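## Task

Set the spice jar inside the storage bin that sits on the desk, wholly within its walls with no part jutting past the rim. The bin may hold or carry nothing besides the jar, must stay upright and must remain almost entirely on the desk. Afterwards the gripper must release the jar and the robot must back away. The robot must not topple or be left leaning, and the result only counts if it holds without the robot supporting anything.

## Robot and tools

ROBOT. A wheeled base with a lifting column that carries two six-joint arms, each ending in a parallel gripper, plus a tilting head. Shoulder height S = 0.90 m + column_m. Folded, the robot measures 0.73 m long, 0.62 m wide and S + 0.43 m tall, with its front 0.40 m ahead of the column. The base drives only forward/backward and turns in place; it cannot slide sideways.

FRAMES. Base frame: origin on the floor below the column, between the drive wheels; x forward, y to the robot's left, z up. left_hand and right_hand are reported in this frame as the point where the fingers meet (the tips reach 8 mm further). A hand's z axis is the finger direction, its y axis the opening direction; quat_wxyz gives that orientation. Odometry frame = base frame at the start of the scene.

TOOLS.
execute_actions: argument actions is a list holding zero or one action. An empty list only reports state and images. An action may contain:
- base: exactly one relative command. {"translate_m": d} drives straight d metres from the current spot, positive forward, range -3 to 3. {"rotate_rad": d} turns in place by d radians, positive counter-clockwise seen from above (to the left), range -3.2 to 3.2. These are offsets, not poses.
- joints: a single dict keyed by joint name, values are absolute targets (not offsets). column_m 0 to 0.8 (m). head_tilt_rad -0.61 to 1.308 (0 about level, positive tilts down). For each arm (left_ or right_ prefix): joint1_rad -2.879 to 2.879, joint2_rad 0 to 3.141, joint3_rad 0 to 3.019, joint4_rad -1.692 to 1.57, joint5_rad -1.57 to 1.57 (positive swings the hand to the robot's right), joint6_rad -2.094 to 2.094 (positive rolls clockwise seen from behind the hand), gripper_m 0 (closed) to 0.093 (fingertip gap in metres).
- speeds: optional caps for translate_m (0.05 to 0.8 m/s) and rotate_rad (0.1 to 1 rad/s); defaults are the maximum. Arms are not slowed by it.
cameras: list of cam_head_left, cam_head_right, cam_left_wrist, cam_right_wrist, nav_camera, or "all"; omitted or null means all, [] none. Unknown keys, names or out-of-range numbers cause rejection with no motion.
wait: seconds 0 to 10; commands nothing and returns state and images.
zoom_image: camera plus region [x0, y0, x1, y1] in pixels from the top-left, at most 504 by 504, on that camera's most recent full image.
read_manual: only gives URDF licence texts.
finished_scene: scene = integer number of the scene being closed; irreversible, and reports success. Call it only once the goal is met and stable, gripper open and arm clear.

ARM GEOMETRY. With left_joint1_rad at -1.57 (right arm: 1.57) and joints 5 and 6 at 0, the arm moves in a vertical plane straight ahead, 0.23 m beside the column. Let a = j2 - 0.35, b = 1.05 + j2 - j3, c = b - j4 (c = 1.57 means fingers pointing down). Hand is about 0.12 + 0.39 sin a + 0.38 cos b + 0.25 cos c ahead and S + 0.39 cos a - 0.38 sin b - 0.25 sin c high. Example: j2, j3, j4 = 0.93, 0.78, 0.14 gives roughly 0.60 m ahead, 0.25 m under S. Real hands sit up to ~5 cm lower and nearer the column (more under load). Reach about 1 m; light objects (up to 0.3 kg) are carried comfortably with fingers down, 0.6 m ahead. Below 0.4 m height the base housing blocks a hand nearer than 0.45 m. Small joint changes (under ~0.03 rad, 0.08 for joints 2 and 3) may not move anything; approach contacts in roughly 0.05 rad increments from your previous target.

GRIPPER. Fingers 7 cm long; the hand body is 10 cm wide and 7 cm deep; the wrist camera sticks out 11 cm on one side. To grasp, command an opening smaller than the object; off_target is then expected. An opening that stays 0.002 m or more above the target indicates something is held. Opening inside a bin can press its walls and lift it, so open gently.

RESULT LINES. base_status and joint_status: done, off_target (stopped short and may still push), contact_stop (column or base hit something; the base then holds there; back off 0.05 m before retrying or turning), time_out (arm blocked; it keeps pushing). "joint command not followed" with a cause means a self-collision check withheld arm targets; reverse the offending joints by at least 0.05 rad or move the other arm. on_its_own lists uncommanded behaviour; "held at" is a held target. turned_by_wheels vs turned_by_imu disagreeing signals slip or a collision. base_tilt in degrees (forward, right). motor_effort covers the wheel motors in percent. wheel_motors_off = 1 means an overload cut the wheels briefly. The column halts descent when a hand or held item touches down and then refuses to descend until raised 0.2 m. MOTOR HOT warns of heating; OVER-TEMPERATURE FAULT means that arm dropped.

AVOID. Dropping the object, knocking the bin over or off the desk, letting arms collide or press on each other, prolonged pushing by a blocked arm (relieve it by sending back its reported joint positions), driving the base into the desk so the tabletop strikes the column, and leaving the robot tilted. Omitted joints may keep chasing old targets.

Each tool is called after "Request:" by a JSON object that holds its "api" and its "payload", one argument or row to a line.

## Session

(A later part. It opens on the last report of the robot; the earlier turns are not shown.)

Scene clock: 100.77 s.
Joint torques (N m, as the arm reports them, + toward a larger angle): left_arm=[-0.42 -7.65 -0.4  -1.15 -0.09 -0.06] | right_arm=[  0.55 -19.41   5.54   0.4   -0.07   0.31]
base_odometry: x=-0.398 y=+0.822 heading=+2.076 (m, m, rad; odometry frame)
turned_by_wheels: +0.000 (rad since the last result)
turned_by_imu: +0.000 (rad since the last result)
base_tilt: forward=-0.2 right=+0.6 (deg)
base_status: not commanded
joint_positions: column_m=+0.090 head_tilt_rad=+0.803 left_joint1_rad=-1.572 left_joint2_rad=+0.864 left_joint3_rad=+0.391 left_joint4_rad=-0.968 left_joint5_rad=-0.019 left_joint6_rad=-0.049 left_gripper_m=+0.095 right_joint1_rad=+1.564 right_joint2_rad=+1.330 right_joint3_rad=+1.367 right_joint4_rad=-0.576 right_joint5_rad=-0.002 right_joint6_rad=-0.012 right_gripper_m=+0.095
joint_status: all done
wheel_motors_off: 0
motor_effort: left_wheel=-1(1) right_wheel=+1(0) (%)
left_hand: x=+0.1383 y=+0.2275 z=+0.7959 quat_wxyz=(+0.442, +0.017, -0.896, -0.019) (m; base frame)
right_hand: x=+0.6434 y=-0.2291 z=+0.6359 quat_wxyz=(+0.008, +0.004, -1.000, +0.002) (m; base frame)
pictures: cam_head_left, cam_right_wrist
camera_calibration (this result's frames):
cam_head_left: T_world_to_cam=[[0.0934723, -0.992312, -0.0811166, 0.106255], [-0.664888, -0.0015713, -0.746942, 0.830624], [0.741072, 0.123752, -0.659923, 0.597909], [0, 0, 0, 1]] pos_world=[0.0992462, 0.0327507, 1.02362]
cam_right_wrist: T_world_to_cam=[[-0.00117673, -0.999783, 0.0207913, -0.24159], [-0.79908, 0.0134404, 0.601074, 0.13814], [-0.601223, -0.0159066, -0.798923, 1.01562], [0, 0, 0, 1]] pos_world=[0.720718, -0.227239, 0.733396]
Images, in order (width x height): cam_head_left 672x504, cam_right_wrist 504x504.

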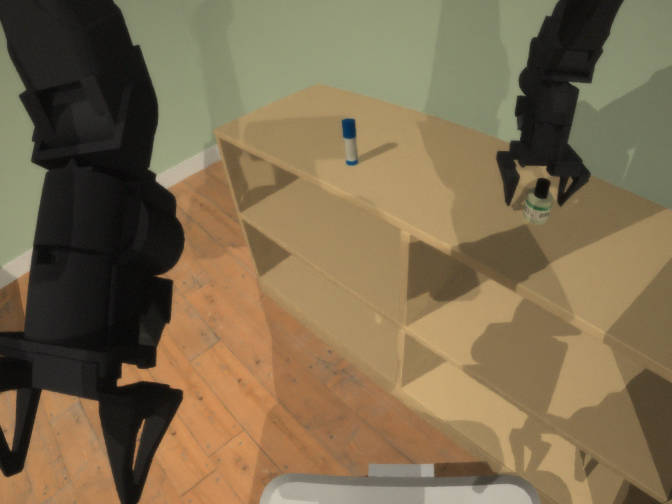

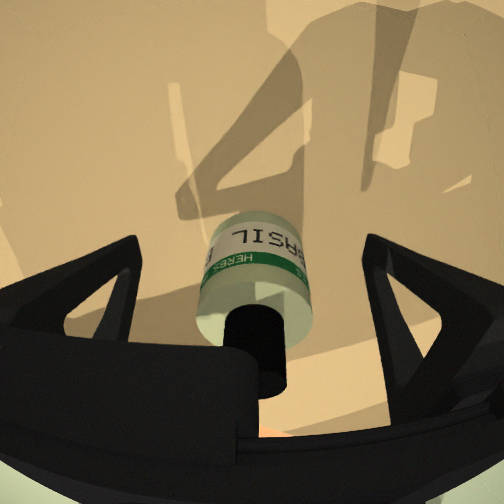

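Request:
{"api": "execute_actions", "payload": {
  "actions": [
    {"base":{"translate_m":-0.008},"joints":{"column_m":0.072}}
  ],
  "cameras": []
}}

Request:
{"api": "execute_actions", "payload": {
  "actions": [
    {"joints":{"right_gripper_m":0.02}}
  ],
  "cameras": ["cam_head_left","cam_right_wrist"]
}}

Scene clock: 104.30 s.
Joint torques (N m, as the arm reports them, + toward a larger angle): left_arm=[-0.24 -7.64 -0.42 -1.13 -0.08 -0.04] | right_arm=[  0.54 -18.98   5.58   0.45  -0.15   0.29]
base_odometry: x=-0.394 y=+0.815 heading=+2.076 (m, m, rad; odometry frame)
turned_by_wheels: +0.000 (rad since the last result)
turned_by_imu: +0.000 (rad since the last result)
base_tilt: forward=-0.1 right=+0.5 (deg)
base_status: done
joint_positions: column_m=+0.072 head_tilt_rad=+0.803 left_joint1_rad=-1.572 left_joint2_rad=+0.863 left_joint3_rad=+0.391 left_joint4_rad=-0.968 left_joint5_rad=-0.019 left_joint6_rad=-0.049 left_gripper_m=+0.095 right_joint1_rad=+1.564 right_joint2_rad=+1.324 right_joint3_rad=+1.367 right_joint4_rad=-0.577 right_joint5_rad=+0.001 right_joint6_rad=-0.010 right_gripper_m=+0.095
joint_status: all done
wheel_motors_off: 0
motor_effort: left_wheel=-1(33) right_wheel=+0(34) (%)
left_hand: x=+0.1384 y=+0.2275 z=+0.7779 quat_wxyz=(+0.442, +0.017, -0.896, -0.019) (m; base frame)
right_hand: x=+0.6454 y=-0.2295 z=+0.6213 quat_wxyz=(+0.005, +0.003, -1.000, +0.003) (m; base frame)
pictures: none
No camera images: the call's "cameras" was empty. Leave "cameras" out to get every camera's image.

Scene clock: 104.97 s.
Joint torques (N m, as the arm reports them, + toward a larger angle): left_arm=[-0.1  -7.1  -0.39 -1.17 -0.07 -0.04] | right_arm=[  0.53 -18.89   5.55   0.45  -0.2    0.29]
base_odometry: x=-0.394 y=+0.815 heading=+2.076 (m, m, rad; odometry frame)
turned_by_wheels: +0.000 (rad since the last result)
turned_by_imu: +0.000 (rad since the last result)
base_tilt: forward=-0.1 right=+0.5 (deg)
base_status: not commanded
joint_positions: column_m=+0.072 head_tilt_rad=+0.803 left_joint1_rad=-1.572 left_joint2_rad=+0.863 left_joint3_rad=+0.391 left_joint4_rad=-0.968 left_joint5_rad=-0.019 left_joint6_rad=-0.049 left_gripper_m=+0.095 right_joint1_rad=+1.564 right_joint2_rad=+1.324 right_joint3_rad=+1.367 right_joint4_rad=-0.577 right_joint5_rad=+0.002 right_joint6_rad=-0.010 right_gripper_m=+0.041
joint_status: right_gripper_m off_target (ended at +0.041, target +0.020)
wheel_motors_off: 0
motor_effort: left_wheel=+0(0) right_wheel=-1(1) (%)
left_hand: x=+0.1384 y=+0.2275 z=+0.7779 quat_wxyz=(+0.442, +0.017, -0.896, -0.019) (m; base frame)
right_hand: x=+0.6454 y=-0.2298 z=+0.6213 quat_wxyz=(+0.005, +0.003, -1.000, +0.004) (m; base frame)
pictures: cam_head_left, cam_right_wrist
camera_calibration (this result's frames):
cam_head_left: T_world_to_cam=[[0.0934721, -0.992312, -0.0811168, 0.104794], [-0.664889, -0.0015713, -0.74694, 0.817173], [0.74107, 0.123752, -0.659925, 0.586029], [0, 0, 0, 1]] pos_world=[0.0992461, 0.0327507, 1.00561]
cam_right_wrist: T_world_to_cam=[[-0.00312328, -0.999692, 0.0246364, -0.243038], [-0.80225, 0.0172125, 0.596741, 0.154155], [-0.596981, -0.0179008, -0.802056, 1.00389], [0, 0, 0, 1]] pos_world=[0.722217, -0.227646, 0.719176]
Images, in order (width x height): cam_head_left 672x504, cam_right_wrist 504x504.

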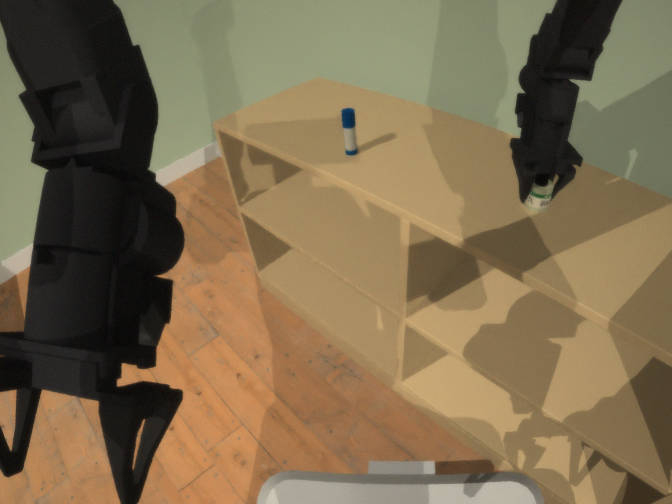

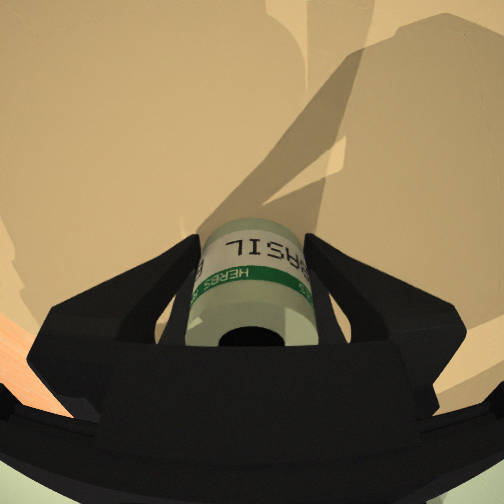

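Request:
{"api": "execute_actions", "payload": {
  "actions": [
    {"joints":{"column_m":0.3}}
  ],
  "cameras": []
}}

Request:
{"api": "execute_actions", "payload": {
  "actions": [
    {"base":{"translate_m":-0.3},"joints":{"head_tilt_rad":0.6}}
  ],
  "cameras": []
}}

Request:
{"api": "execute_actions", "payload": {
  "actions": [
    {"base":{"rotate_rad":1.45},"speeds":{"rotate_rad":0.7}}
  ],
  "cameras": ["cam_head_left","cam_right_wrist"]
}}

Scene clock: 115.20 s.
Joint torques (N m, as the arm reports them, + toward a larger angle): left_arm=[-0.12 -7.68 -0.54 -1.22 -0.08 -0.04] | right_arm=[  0.53 -18.94   5.56   0.45  -0.2    0.29]
base_odometry: x=-0.394 y=+0.815 heading=+2.076 (m, m, rad; odometry frame)
turned_by_wheels: +0.000 (rad since the last result)
turned_by_imu: +0.000 (rad since the last result)
base_tilt: forward=-0.2 right=+0.5 (deg)
base_status: not commanded
joint_positions: column_m=+0.300 head_tilt_rad=+0.803 left_joint1_rad=-1.572 left_joint2_rad=+0.863 left_joint3_rad=+0.391 left_joint4_rad=-0.968 left_joint5_rad=-0.019 left_joint6_rad=-0.049 left_gripper_m=+0.095 right_joint1_rad=+1.564 right_joint2_rad=+1.324 right_joint3_rad=+1.367 right_joint4_rad=-0.577 right_joint5_rad=+0.002 right_joint6_rad=-0.010 right_gripper_m=+0.041
joint_status: all done
wheel_motors_off: 0
motor_effort: left_wheel=+0(1) right_wheel=+0(1) (%)
left_hand: x=+0.1384 y=+0.2275 z=+1.0057 quat_wxyz=(+0.442, +0.017, -0.896, -0.019) (m; base frame)
right_hand: x=+0.6454 y=-0.2298 z=+0.8492 quat_wxyz=(+0.005, +0.003, -1.000, +0.004) (m; base frame)
pictures: none
No camera images: the call's "cameras" was empty. Leave "cameras" out to get every camera's image.

Scene clock: 117.20 s.
Joint torques (N m, as the arm reports them, + toward a larger angle): left_arm=[-0.22 -7.61 -0.44 -1.18 -0.09 -0.04] | right_arm=[  0.53 -18.86   5.56   0.5   -0.2    0.29]
base_odometry: x=-0.249 y=+0.553 heading=+2.076 (m, m, rad; odometry frame)
turned_by_wheels: +0.000 (rad since the last result)
turned_by_imu: +0.000 (rad since the last result)
base_tilt: forward=-0.2 right=+0.6 (deg)
base_status: done
joint_positions: column_m=+0.300 head_tilt_rad=+0.617 left_joint1_rad=-1.572 left_joint2_rad=+0.863 left_joint3_rad=+0.389 left_joint4_rad=-0.968 left_joint5_rad=-0.019 left_joint6_rad=-0.049 left_gripper_m=+0.095 right_joint1_rad=+1.564 right_joint2_rad=+1.324 right_joint3_rad=+1.367 right_joint4_rad=-0.577 right_joint5_rad=+0.002 right_joint6_rad=-0.010 right_gripper_m=+0.041
joint_status: all done
wheel_motors_off: 0
motor_effort: left_wheel=+1(49) right_wheel=-1(32) (%)
left_hand: x=+0.1378 y=+0.2275 z=+1.0059 quat_wxyz=(+0.443, +0.017, -0.896, -0.019) (m; base frame)
right_hand: x=+0.6454 y=-0.2298 z=+0.8492 quat_wxyz=(+0.005, +0.003, -1.000, +0.004) (m; base frame)
pictures: none
No camera images: the call's "cameras" was empty. Leave "cameras" out to get every camera's image.

Scene clock: 120.57 s.
Joint torques (N m, as the arm reports them, + toward a larger angle): left_arm=[ 0.   -7.32 -0.37 -1.29 -0.11 -0.05] | right_arm=[  0.53 -19.     5.55   0.46  -0.21   0.3 ]
base_odometry: x=-0.249 y=+0.553 heading=-2.759 (m, m, rad; odometry frame)
turned_by_wheels: +1.449 (rad since the last result)
turned_by_imu: +1.429 (rad since the last result)
base_tilt: forward=-0.1 right=+0.5 (deg)
base_status: done
joint_positions: column_m=+0.300 head_tilt_rad=+0.617 left_joint1_rad=-1.572 left_joint2_rad=+0.863 left_joint3_rad=+0.389 left_joint4_rad=-0.968 left_joint5_rad=-0.019 left_joint6_rad=-0.049 left_gripper_m=+0.095 right_joint1_rad=+1.564 right_joint2_rad=+1.324 right_joint3_rad=+1.367 right_joint4_rad=-0.577 right_joint5_rad=+0.002 right_joint6_rad=-0.010 right_gripper_m=+0.041
joint_status: not commanded
wheel_motors_off: 0
motor_effort: left_wheel=-9(52) right_wheel=+8(56) (%)
left_hand: x=+0.1378 y=+0.2275 z=+1.0059 quat_wxyz=(+0.443, +0.017, -0.896, -0.019) (m; base frame)
right_hand: x=+0.6454 y=-0.2295 z=+0.8492 quat_wxyz=(+0.005, +0.004, -1.000, +0.004) (m; base frame)
pictures: cam_head_left, cam_right_wrist
camera_calibration (this result's frames):
cam_head_left: T_world_to_cam=[[0.106865, -0.992312, -0.0624242, 0.0985708], [-0.515228, -0.0015713, -0.857051, 1.12147], [0.850364, 0.123752, -0.511435, 0.539988], [0, 0, 0, 1]] pos_world=[0.108095, 0.0327507, 1.24348]
cam_right_wrist: T_world_to_cam=[[-0.0029326, -0.9997, 0.0243062, -0.248272], [-0.802253, 0.0168623, 0.596746, 0.0181008], [-0.596977, -0.0177497, -0.802062, 1.18669], [0, 0, 0, 1]] pos_world=[0.722218, -0.22744, 0.947029]
Images, in order (width x height): cam_head_left 672x504, cam_right_wrist 504x504.

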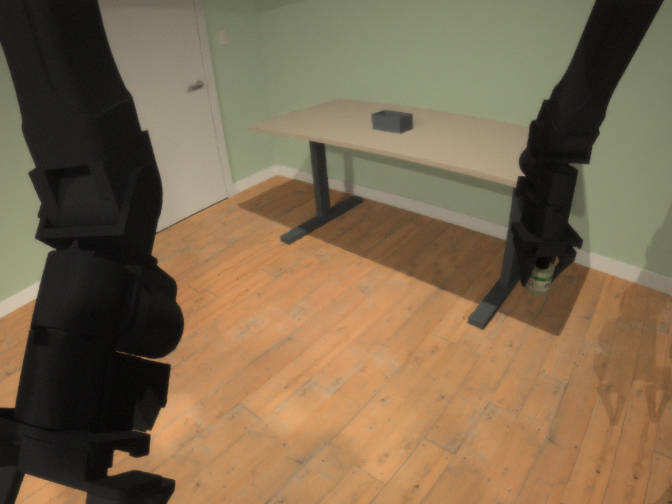

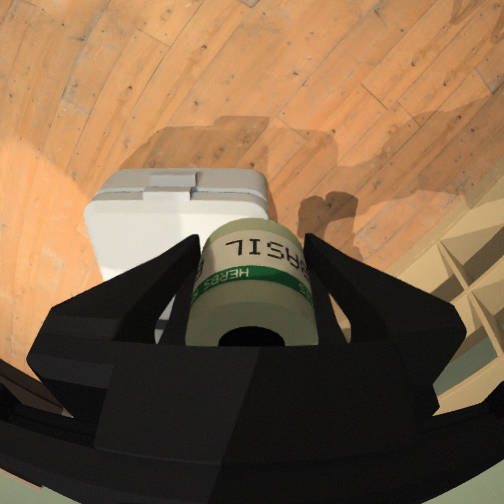

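Request:
{"api": "execute_actions", "payload": {
  "actions": [
    {"base":{"rotate_rad":0.414},"joints":{"column_m":0.42}}
  ],
  "cameras": []
}}

Request:
{"api": "execute_actions", "payload": {
  "actions": [
    {"base":{"translate_m":1.73},"speeds":{"translate_m":0.6}}
  ],
  "cameras": []
}}

Request:
{"api": "execute_actions", "payload": {
  "actions": [
    {"base":{"rotate_rad":-1.04},"joints":{"head_tilt_rad":0.8},"speeds":{"rotate_rad":0.7}}
  ],
  "cameras": ["cam_head_left","cam_right_wrist"]
}}

Scene clock: 135.33 s.
Joint torques (N m, as the arm reports them, + toward a larger angle): left_arm=[ 0.14 -7.27 -0.31 -1.26 -0.07 -0.02] | right_arm=[  0.39 -19.16   5.55   0.46  -0.2    0.29]
base_odometry: x=-0.249 y=+0.553 heading=-2.346 (m, m, rad; odometry frame)
turned_by_wheels: +0.413 (rad since the last result)
turned_by_imu: +0.408 (rad since the last result)
base_tilt: forward=-0.2 right=+0.5 (deg)
base_status: done
joint_positions: column_m=+0.420 head_tilt_rad=+0.617 left_joint1_rad=-1.572 left_joint2_rad=+0.863 left_joint3_rad=+0.389 left_joint4_rad=-0.968 left_joint5_rad=-0.019 left_joint6_rad=-0.049 left_gripper_m=+0.095 right_joint1_rad=+1.566 right_joint2_rad=+1.324 right_joint3_rad=+1.367 right_joint4_rad=-0.577 right_joint5_rad=+0.002 right_joint6_rad=-0.010 right_gripper_m=+0.041
joint_status: all done
wheel_motors_off: 0
motor_effort: left_wheel=-8(34) right_wheel=+9(37) (%)
left_hand: x=+0.1378 y=+0.2275 z=+1.1260 quat_wxyz=(+0.443, +0.017, -0.896, -0.019) (m; base frame)
right_hand: x=+0.6454 y=-0.2289 z=+0.9692 quat_wxyz=(+0.005, +0.004, -1.000, +0.003) (m; base frame)
pictures: none
No camera images: the call's "cameras" was empty. Leave "cameras" out to get every camera's image.

Scene clock: 140.00 s.
Joint torques (N m, as the arm reports them, + toward a larger angle): left_arm=[ 0.23 -7.54 -0.53 -1.24 -0.08 -0.06] | right_arm=[  0.42 -18.93   5.61   0.46  -0.2    0.29]
base_odometry: x=-1.459 y=-0.683 heading=-2.346 (m, m, rad; odometry frame)
turned_by_wheels: +0.000 (rad since the last result)
turned_by_imu: -0.004 (rad since the last result)
base_tilt: forward=-0.1 right=+0.6 (deg)
base_status: done
joint_positions: column_m=+0.420 head_tilt_rad=+0.617 left_joint1_rad=-1.572 left_joint2_rad=+0.863 left_joint3_rad=+0.392 left_joint4_rad=-0.968 left_joint5_rad=-0.019 left_joint6_rad=-0.049 left_gripper_m=+0.095 right_joint1_rad=+1.566 right_joint2_rad=+1.324 right_joint3_rad=+1.367 right_joint4_rad=-0.577 right_joint5_rad=+0.002 right_joint6_rad=-0.010 right_gripper_m=+0.041
joint_status: not commanded
wheel_motors_off: 0
motor_effort: left_wheel=+1(57) right_wheel=+0(65) (%)
left_hand: x=+0.1392 y=+0.2275 z=+1.1255 quat_wxyz=(+0.442, +0.017, -0.897, -0.019) (m; base frame)
right_hand: x=+0.6454 y=-0.2289 z=+0.9692 quat_wxyz=(+0.005, +0.004, -1.000, +0.003) (m; base frame)
pictures: none
No camera images: the call's "cameras" was empty. Leave "cameras" out to get every camera's image.

Scene clock: 142.77 s.
Joint torques (N m, as the arm reports them, + toward a larger angle): left_arm=[-0.21 -7.45 -0.58 -1.26 -0.08 -0.05] | right_arm=[  0.47 -18.96   5.57   0.46  -0.2    0.29]
base_odometry: x=-1.459 y=-0.683 heading=+2.899 (m, m, rad; odometry frame)
turned_by_wheels: -1.039 (rad since the last result)
turned_by_imu: -1.025 (rad since the last result)
base_tilt: forward=-0.1 right=+0.5 (deg)
base_status: done
joint_positions: column_m=+0.420 head_tilt_rad=+0.802 left_joint1_rad=-1.572 left_joint2_rad=+0.863 left_joint3_rad=+0.392 left_joint4_rad=-0.968 left_joint5_rad=-0.019 left_joint6_rad=-0.049 left_gripper_m=+0.095 right_joint1_rad=+1.566 right_joint2_rad=+1.324 right_joint3_rad=+1.367 right_joint4_rad=-0.577 right_joint5_rad=+0.002 right_joint6_rad=-0.010 right_gripper_m=+0.041
joint_status: all done
wheel_motors_off: 0
motor_effort: left_wheel=+6(40) right_wheel=-7(61) (%)
left_hand: x=+0.1392 y=+0.2275 z=+1.1255 quat_wxyz=(+0.442, +0.017, -0.897, -0.019) (m; base frame)
right_hand: x=+0.6454 y=-0.2284 z=+0.9692 quat_wxyz=(+0.005, +0.004, -1.000, +0.003) (m; base frame)
pictures: cam_head_left, cam_right_wrist
camera_calibration (this result's frames):
cam_head_left: T_world_to_cam=[[0.0935973, -0.992312, -0.0809723, 0.132803], [-0.663735, -0.0015713, -0.747967, 1.07839], [0.742089, 0.123752, -0.658779, 0.813932], [0, 0, 0, 1]] pos_world=[0.099327, 0.0327507, 1.35356]
cam_right_wrist: T_world_to_cam=[[-0.00197917, -0.999741, 0.0226548, -0.249091], [-0.802268, 0.0151115, 0.596773, -0.0539437], [-0.596961, -0.0169941, -0.80209, 1.28315], [0, 0, 0, 1]] pos_world=[0.72222, -0.226406, 1.06704]
Images, in order (width x height): cam_head_left 672x504, cam_right_wrist 504x504.

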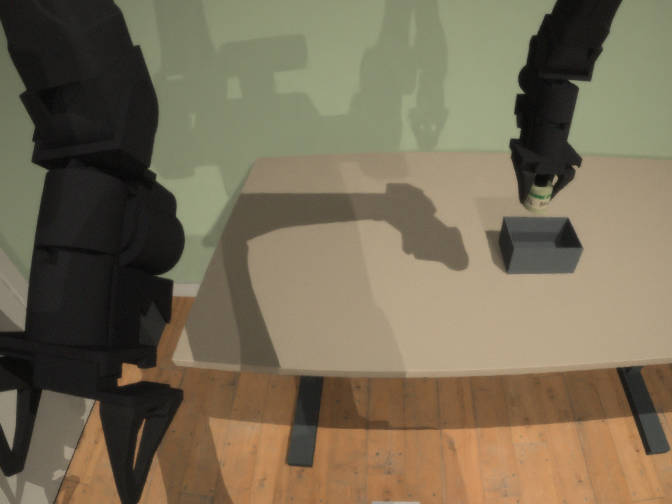

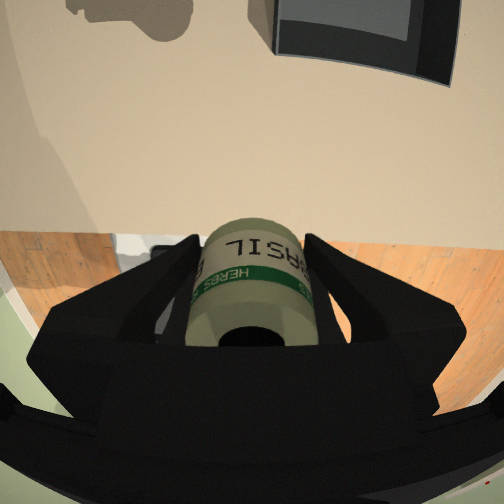

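Request:
{"api": "execute_actions", "payload": {
  "actions": [
    {"base":{"rotate_rad":-0.13},"speeds":{"rotate_rad":0.5}}
  ],
  "cameras": []
}}

Request:
{"api": "execute_actions", "payload": {
  "actions": [
    {"base":{"translate_m":0.155},"joints":{"column_m":0.32},"speeds":{"translate_m":0.3}}
  ],
  "cameras": ["cam_head_left","cam_right_wrist"]
}}

Scene clock: 156.67 s.
Joint torques (N m, as the arm reports them, + toward a larger angle): left_arm=[-0.51 -7.28 -0.5  -1.27 -0.08 -0.04] | right_arm=[  0.19 -18.97   5.57   0.46  -0.2    0.29]
base_odometry: x=-1.459 y=-0.683 heading=+2.770 (m, m, rad; odometry frame)
turned_by_wheels: -0.129 (rad since the last result)
turned_by_imu: -0.127 (rad since the last result)
base_tilt: forward=-0.2 right=+0.5 (deg)
base_status: done
joint_positions: column_m=+0.420 head_tilt_rad=+0.802 left_joint1_rad=-1.572 left_joint2_rad=+0.863 left_joint3_rad=+0.392 left_joint4_rad=-0.968 left_joint5_rad=-0.019 left_joint6_rad=-0.049 left_gripper_m=+0.095 right_joint1_rad=+1.567 right_joint2_rad=+1.324 right_joint3_rad=+1.367 right_joint4_rad=-0.577 right_joint5_rad=+0.002 right_joint6_rad=-0.010 right_gripper_m=+0.041
joint_status: not commanded
wheel_motors_off: 0
motor_effort: left_wheel=+8(35) right_wheel=-7(38) (%)
left_hand: x=+0.1392 y=+0.2275 z=+1.1255 quat_wxyz=(+0.442, +0.017, -0.897, -0.019) (m; base frame)
right_hand: x=+0.6454 y=-0.2280 z=+0.9692 quat_wxyz=(+0.005, +0.004, -1.000, +0.003) (m; base frame)
pictures: none
No camera images: the call's "cameras" was empty. Leave "cameras" out to get every camera's image.

Scene clock: 158.53 s.
Joint torques (N m, as the arm reports them, + toward a larger angle): left_arm=[ 0.18 -7.19 -0.73 -1.17 -0.08 -0.05] | right_arm=[  0.28 -18.95   5.56   0.43  -0.2    0.3 ]
base_odometry: x=-1.604 y=-0.627 heading=+2.769 (m, m, rad; odometry frame)
turned_by_wheels: -0.001 (rad since the last result)
turned_by_imu: -0.002 (rad since the last result)
base_tilt: forward=-0.1 right=+0.5 (deg)
base_status: done
joint_positions: column_m=+0.320 head_tilt_rad=+0.802 left_joint1_rad=-1.572 left_joint2_rad=+0.863 left_joint3_rad=+0.393 left_joint4_rad=-0.968 left_joint5_rad=-0.019 left_joint6_rad=-0.049 left_gripper_m=+0.095 right_joint1_rad=+1.567 right_joint2_rad=+1.324 right_joint3_rad=+1.367 right_joint4_rad=-0.577 right_joint5_rad=+0.002 right_joint6_rad=-0.010 right_gripper_m=+0.041
joint_status: all done
wheel_motors_off: 0
motor_effort: left_wheel=-2(64) right_wheel=+3(52) (%)
left_hand: x=+0.1398 y=+0.2275 z=+1.0254 quat_wxyz=(+0.441, +0.017, -0.897, -0.019) (m; base frame)
right_hand: x=+0.6457 y=-0.2280 z=+0.8694 quat_wxyz=(+0.005, +0.004, -1.000, +0.003) (m; base frame)
pictures: cam_head_left, cam_right_wrist
camera_calibration (this result's frames):
cam_head_left: T_world_to_cam=[[0.0935418, -0.992312, -0.0810364, 0.124802], [-0.664247, -0.0015713, -0.747512, 1.00312], [0.741637, 0.123752, -0.659287, 0.748823], [0, 0, 0, 1]] pos_world=[0.0992911, 0.0327507, 1.25365]
cam_right_wrist: T_world_to_cam=[[-0.00161214, -0.999757, 0.0219944, -0.246048], [-0.802729, 0.01441, 0.59617, 0.00651909], [-0.596342, -0.0166944, -0.802557, 1.20337], [0, 0, 0, 1]] pos_world=[0.722456, -0.225992, 0.967297]
Images, in order (width x height): cam_head_left 672x504, cam_right_wrist 504x504.

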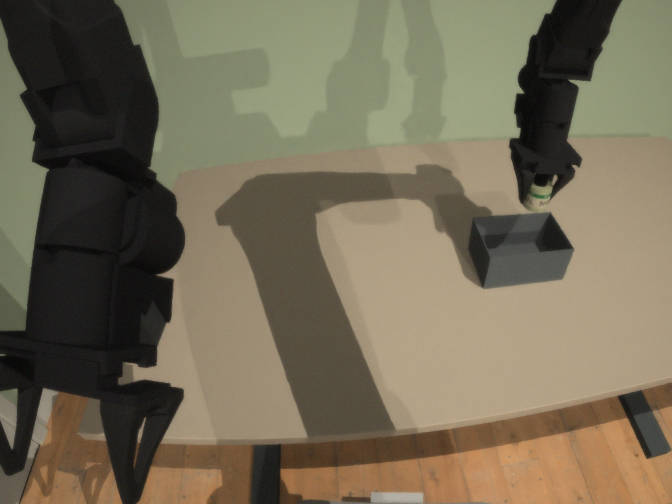

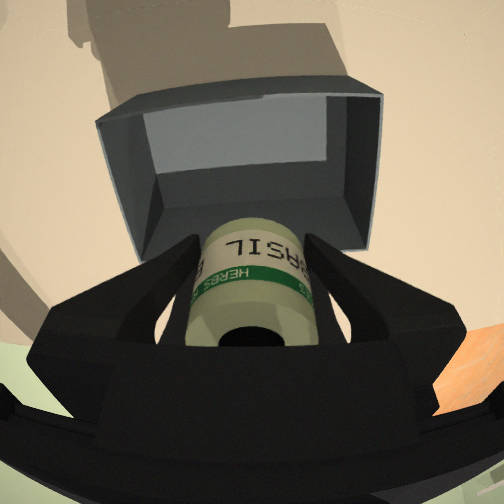

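Request:
{"api": "execute_actions", "payload": {
  "actions": [
    {"joints":{"column_m":0.23}}
  ],
  "cameras": ["cam_head_left","cam_right_wrist"]
}}

Scene clock: 165.00 s.
Joint torques (N m, as the arm reports them, + toward a larger angle): left_arm=[-0.11 -7.23 -0.63 -1.18 -0.06 -0.05] | right_arm=[  0.31 -18.92   5.52   0.42  -0.2    0.3 ]
base_odometry: x=-1.604 y=-0.627 heading=+2.769 (m, m, rad; odometry frame)
turned_by_wheels: +0.000 (rad since the last result)
turned_by_imu: +0.000 (rad since the last result)
base_tilt: forward=-0.2 right=+0.5 (deg)
base_status: not commanded
joint_positions: column_m=+0.230 head_tilt_rad=+0.802 left_joint1_rad=-1.572 left_joint2_rad=+0.863 left_joint3_rad=+0.393 left_joint4_rad=-0.968 left_joint5_rad=-0.019 left_joint6_rad=-0.049 left_gripper_m=+0.095 right_joint1_rad=+1.567 right_joint2_rad=+1.324 right_joint3_rad=+1.367 right_joint4_rad=-0.577 right_joint5_rad=+0.002 right_joint6_rad=-0.010 right_gripper_m=+0.041
joint_status: all done
wheel_motors_off: 0
motor_effort: left_wheel=-2(2) right_wheel=+3(3) (%)
left_hand: x=+0.1398 y=+0.2275 z=+0.9354 quat_wxyz=(+0.441, +0.017, -0.897, -0.019) (m; base frame)
right_hand: x=+0.6457 y=-0.2280 z=+0.7794 quat_wxyz=(+0.005, +0.004, -1.000, +0.003) (m; base frame)
pictures: cam_head_left, cam_right_wrist
camera_calibration (this result's frames):
cam_head_left: T_world_to_cam=[[0.0935418, -0.992312, -0.0810364, 0.117508], [-0.664247, -0.0015713, -0.747511, 0.935841], [0.741637, 0.123752, -0.659287, 0.689483], [0, 0, 0, 1]] pos_world=[0.0992911, 0.0327507, 1.16364]
cam_right_wrist: T_world_to_cam=[[-0.00161214, -0.999757, 0.0219944, -0.244068], [-0.802729, 0.01441, 0.59617, 0.0601783], [-0.596342, -0.0166944, -0.802557, 1.13113], [0, 0, 0, 1]] pos_world=[0.722456, -0.225992, 0.877291]
Images, in order (width x height): cam_head_left 672x504, cam_right_wrist 504x504.

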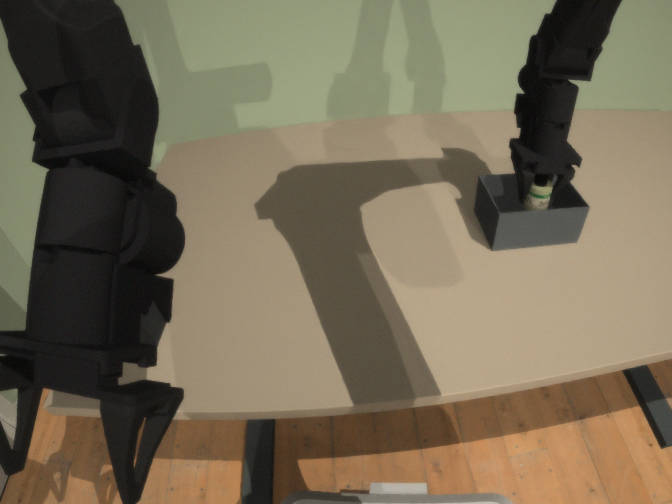

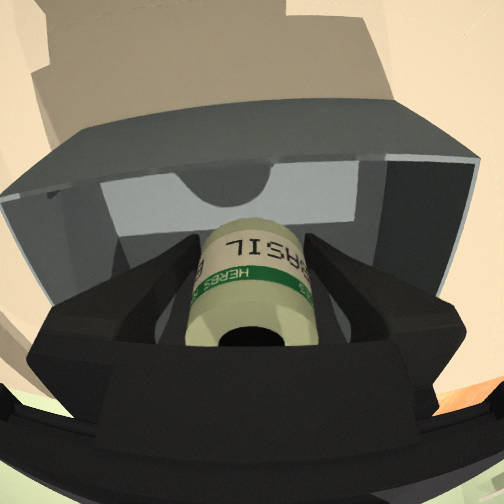

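Request:
{"api": "execute_actions", "payload": {
  "actions": [
    {"joints":{"column_m":0.21}}
  ],
  "cameras": []
}}

Request:
{"api": "execute_actions", "payload": {
  "actions": [
    {"joints":{"right_gripper_m":0.065}}
  ],
  "cameras": []
}}

Request:
{"api": "execute_actions", "payload": {
  "actions": [
    {"joints":{"column_m":0.38}}
  ],
  "cameras": []
}}

Request:
{"api": "execute_actions", "payload": {
  "actions": [
    {"base":{"translate_m":-0.5}}
  ],
  "cameras": ["cam_head_left","cam_head_right"]
}}

Scene clock: 171.53 s.
Joint torques (N m, as the arm reports them, + toward a larger angle): left_arm=[ 0.04 -7.3  -0.55 -1.25 -0.1  -0.05] | right_arm=[  0.27 -18.82   5.49   0.47  -0.21   0.29]
base_odometry: x=-1.604 y=-0.627 heading=+2.769 (m, m, rad; odometry frame)
turned_by_wheels: +0.000 (rad since the last result)
turned_by_imu: +0.000 (rad since the last result)
base_tilt: forward=-0.3 right=+0.6 (deg)
base_status: not commanded
joint_positions: column_m=+0.210 head_tilt_rad=+0.802 left_joint1_rad=-1.572 left_joint2_rad=+0.863 left_joint3_rad=+0.393 left_joint4_rad=-0.968 left_joint5_rad=-0.019 left_joint6_rad=-0.049 left_gripper_m=+0.095 right_joint1_rad=+1.567 right_joint2_rad=+1.324 right_joint3_rad=+1.367 right_joint4_rad=-0.577 right_joint5_rad=+0.002 right_joint6_rad=-0.010 right_gripper_m=+0.041
joint_status: all done
wheel_motors_off: 0
motor_effort: left_wheel=-1(2) right_wheel=+2(3) (%)
left_hand: x=+0.1398 y=+0.2275 z=+0.9154 quat_wxyz=(+0.441, +0.017, -0.897, -0.019) (m; base frame)
right_hand: x=+0.6457 y=-0.2280 z=+0.7594 quat_wxyz=(+0.005, +0.004, -1.000, +0.003) (m; base frame)
pictures: none
No camera images: the call's "cameras" was empty. Leave "cameras" out to get every camera's image.

Scene clock: 172.13 s.
Joint torques (N m, as the arm reports them, + toward a larger angle): left_arm=[-0.02 -7.58 -0.67 -1.24 -0.08 -0.04] | right_arm=[  0.31 -18.93   5.54   0.45  -0.2    0.3 ]
base_odometry: x=-1.604 y=-0.627 heading=+2.769 (m, m, rad; odometry frame)
turned_by_wheels: +0.000 (rad since the last result)
turned_by_imu: +0.000 (rad since the last result)
base_tilt: forward=-0.1 right=+0.5 (deg)
base_status: not commanded
joint_positions: column_m=+0.210 head_tilt_rad=+0.802 left_joint1_rad=-1.572 left_joint2_rad=+0.863 left_joint3_rad=+0.393 left_joint4_rad=-0.968 left_joint5_rad=-0.019 left_joint6_rad=-0.049 left_gripper_m=+0.095 right_joint1_rad=+1.567 right_joint2_rad=+1.324 right_joint3_rad=+1.367 right_joint4_rad=-0.577 right_joint5_rad=+0.002 right_joint6_rad=-0.010 right_gripper_m=+0.065
joint_status: all done
wheel_motors_off: 0
motor_effort: left_wheel=-1(1) right_wheel=+2(2) (%)
left_hand: x=+0.1398 y=+0.2275 z=+0.9154 quat_wxyz=(+0.441, +0.017, -0.897, -0.019) (m; base frame)
right_hand: x=+0.6457 y=-0.2280 z=+0.7594 quat_wxyz=(+0.005, +0.004, -1.000, +0.003) (m; base frame)
pictures: none
No camera images: the call's "cameras" was empty. Leave "cameras" out to get every camera's image.

Scene clock: 174.93 s.
Joint torques (N m, as the arm reports them, + toward a larger angle): left_arm=[ 0.01 -7.01 -0.67 -1.18 -0.08 -0.06] | right_arm=[  0.3  -18.94   5.54   0.44  -0.2    0.29]
base_odometry: x=-1.604 y=-0.627 heading=+2.769 (m, m, rad; odometry frame)
turned_by_wheels: +0.000 (rad since the last result)
turned_by_imu: +0.000 (rad since the last result)
base_tilt: forward=-0.1 right=+0.5 (deg)
base_status: not commanded
joint_positions: column_m=+0.380 head_tilt_rad=+0.802 left_joint1_rad=-1.572 left_joint2_rad=+0.863 left_joint3_rad=+0.393 left_joint4_rad=-0.968 left_joint5_rad=-0.019 left_joint6_rad=-0.049 left_gripper_m=+0.095 right_joint1_rad=+1.567 right_joint2_rad=+1.324 right_joint3_rad=+1.367 right_joint4_rad=-0.577 right_joint5_rad=+0.002 right_joint6_rad=-0.010 right_gripper_m=+0.065
joint_status: all done
wheel_motors_off: 0
motor_effort: left_wheel=-1(0) right_wheel=+3(4) (%)
left_hand: x=+0.1398 y=+0.2275 z=+1.0853 quat_wxyz=(+0.441, +0.017, -0.897, -0.019) (m; base frame)
right_hand: x=+0.6457 y=-0.2280 z=+0.9292 quat_wxyz=(+0.005, +0.004, -1.000, +0.003) (m; base frame)
pictures: none
No camera images: the call's "cameras" was empty. Leave "cameras" out to get every camera's image.

Scene clock: 177.57 s.
Joint torques (N m, as the arm reports them, + toward a larger angle): left_arm=[ 0.45 -7.15 -0.43 -1.12 -0.06 -0.04] | right_arm=[  0.3  -19.15   5.57   0.47  -0.2    0.3 ]
base_odometry: x=-1.138 y=-0.809 heading=+2.769 (m, m, rad; odometry frame)
turned_by_wheels: -0.001 (rad since the last result)
turned_by_imu: +0.000 (rad since the last result)
base_tilt: forward=-0.1 right=+0.6 (deg)
base_status: done
joint_positions: column_m=+0.380 head_tilt_rad=+0.803 left_joint1_rad=-1.572 left_joint2_rad=+0.863 left_joint3_rad=+0.390 left_joint4_rad=-0.968 left_joint5_rad=-0.019 left_joint6_rad=-0.049 left_gripper_m=+0.095 right_joint1_rad=+1.567 right_joint2_rad=+1.324 right_joint3_rad=+1.367 right_joint4_rad=-0.578 right_joint5_rad=+0.002 right_joint6_rad=-0.010 right_gripper_m=+0.065
joint_status: not commanded
wheel_motors_off: 0
motor_effort: left_wheel=-1(53) right_wheel=+1(73) (%)
left_hand: x=+0.1384 y=+0.2275 z=+1.0858 quat_wxyz=(+0.442, +0.017, -0.897, -0.019) (m; base frame)
right_hand: x=+0.6455 y=-0.2280 z=+0.9292 quat_wxyz=(+0.005, +0.004, -1.000, +0.003) (m; base frame)
pictures: cam_head_left, cam_head_right
camera_calibration (this result's frames):
cam_head_left: T_world_to_cam=[[0.0935024, -0.992312, -0.0810819, 0.129718], [-0.66461, -0.0015713, -0.747189, 1.04746], [0.741317, 0.123752, -0.659648, 0.788808], [0, 0, 0, 1]] pos_world=[0.0992657, 0.0327507, 1.3135]
cam_head_right: T_world_to_cam=[[0.087595, -0.99299, -0.07936, 0.0559645], [-0.675461, -0.000651839, -0.737396, 1.03999], [0.732175, 0.118197, -0.670783, 0.801934], [0, 0, 0, 1]] pos_world=[0.110417, -0.0385358, 1.30925]
Images, in order (width x height): cam_head_left 672x504, cam_head_right 672x504.

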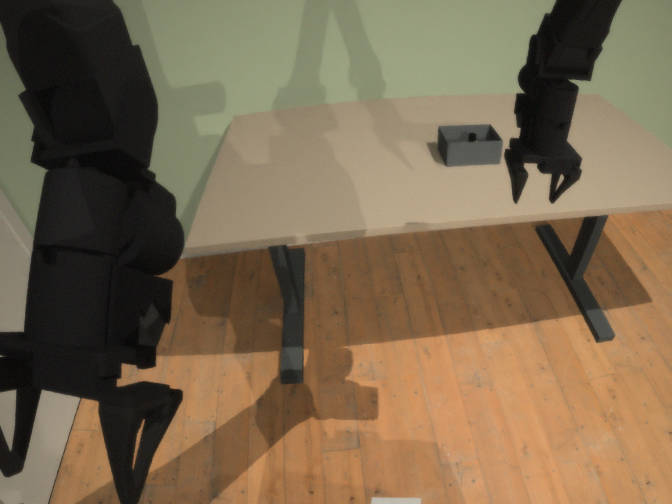

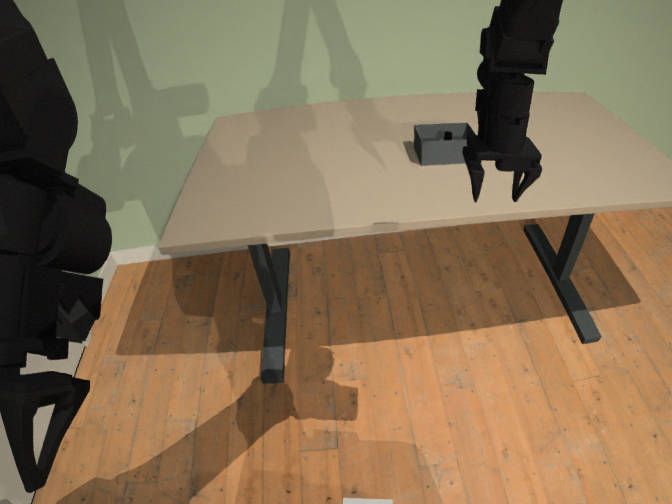

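Request:
{"api": "finished_scene", "payload": {
  "scene": 1
}}

The scene is finished: the task was done.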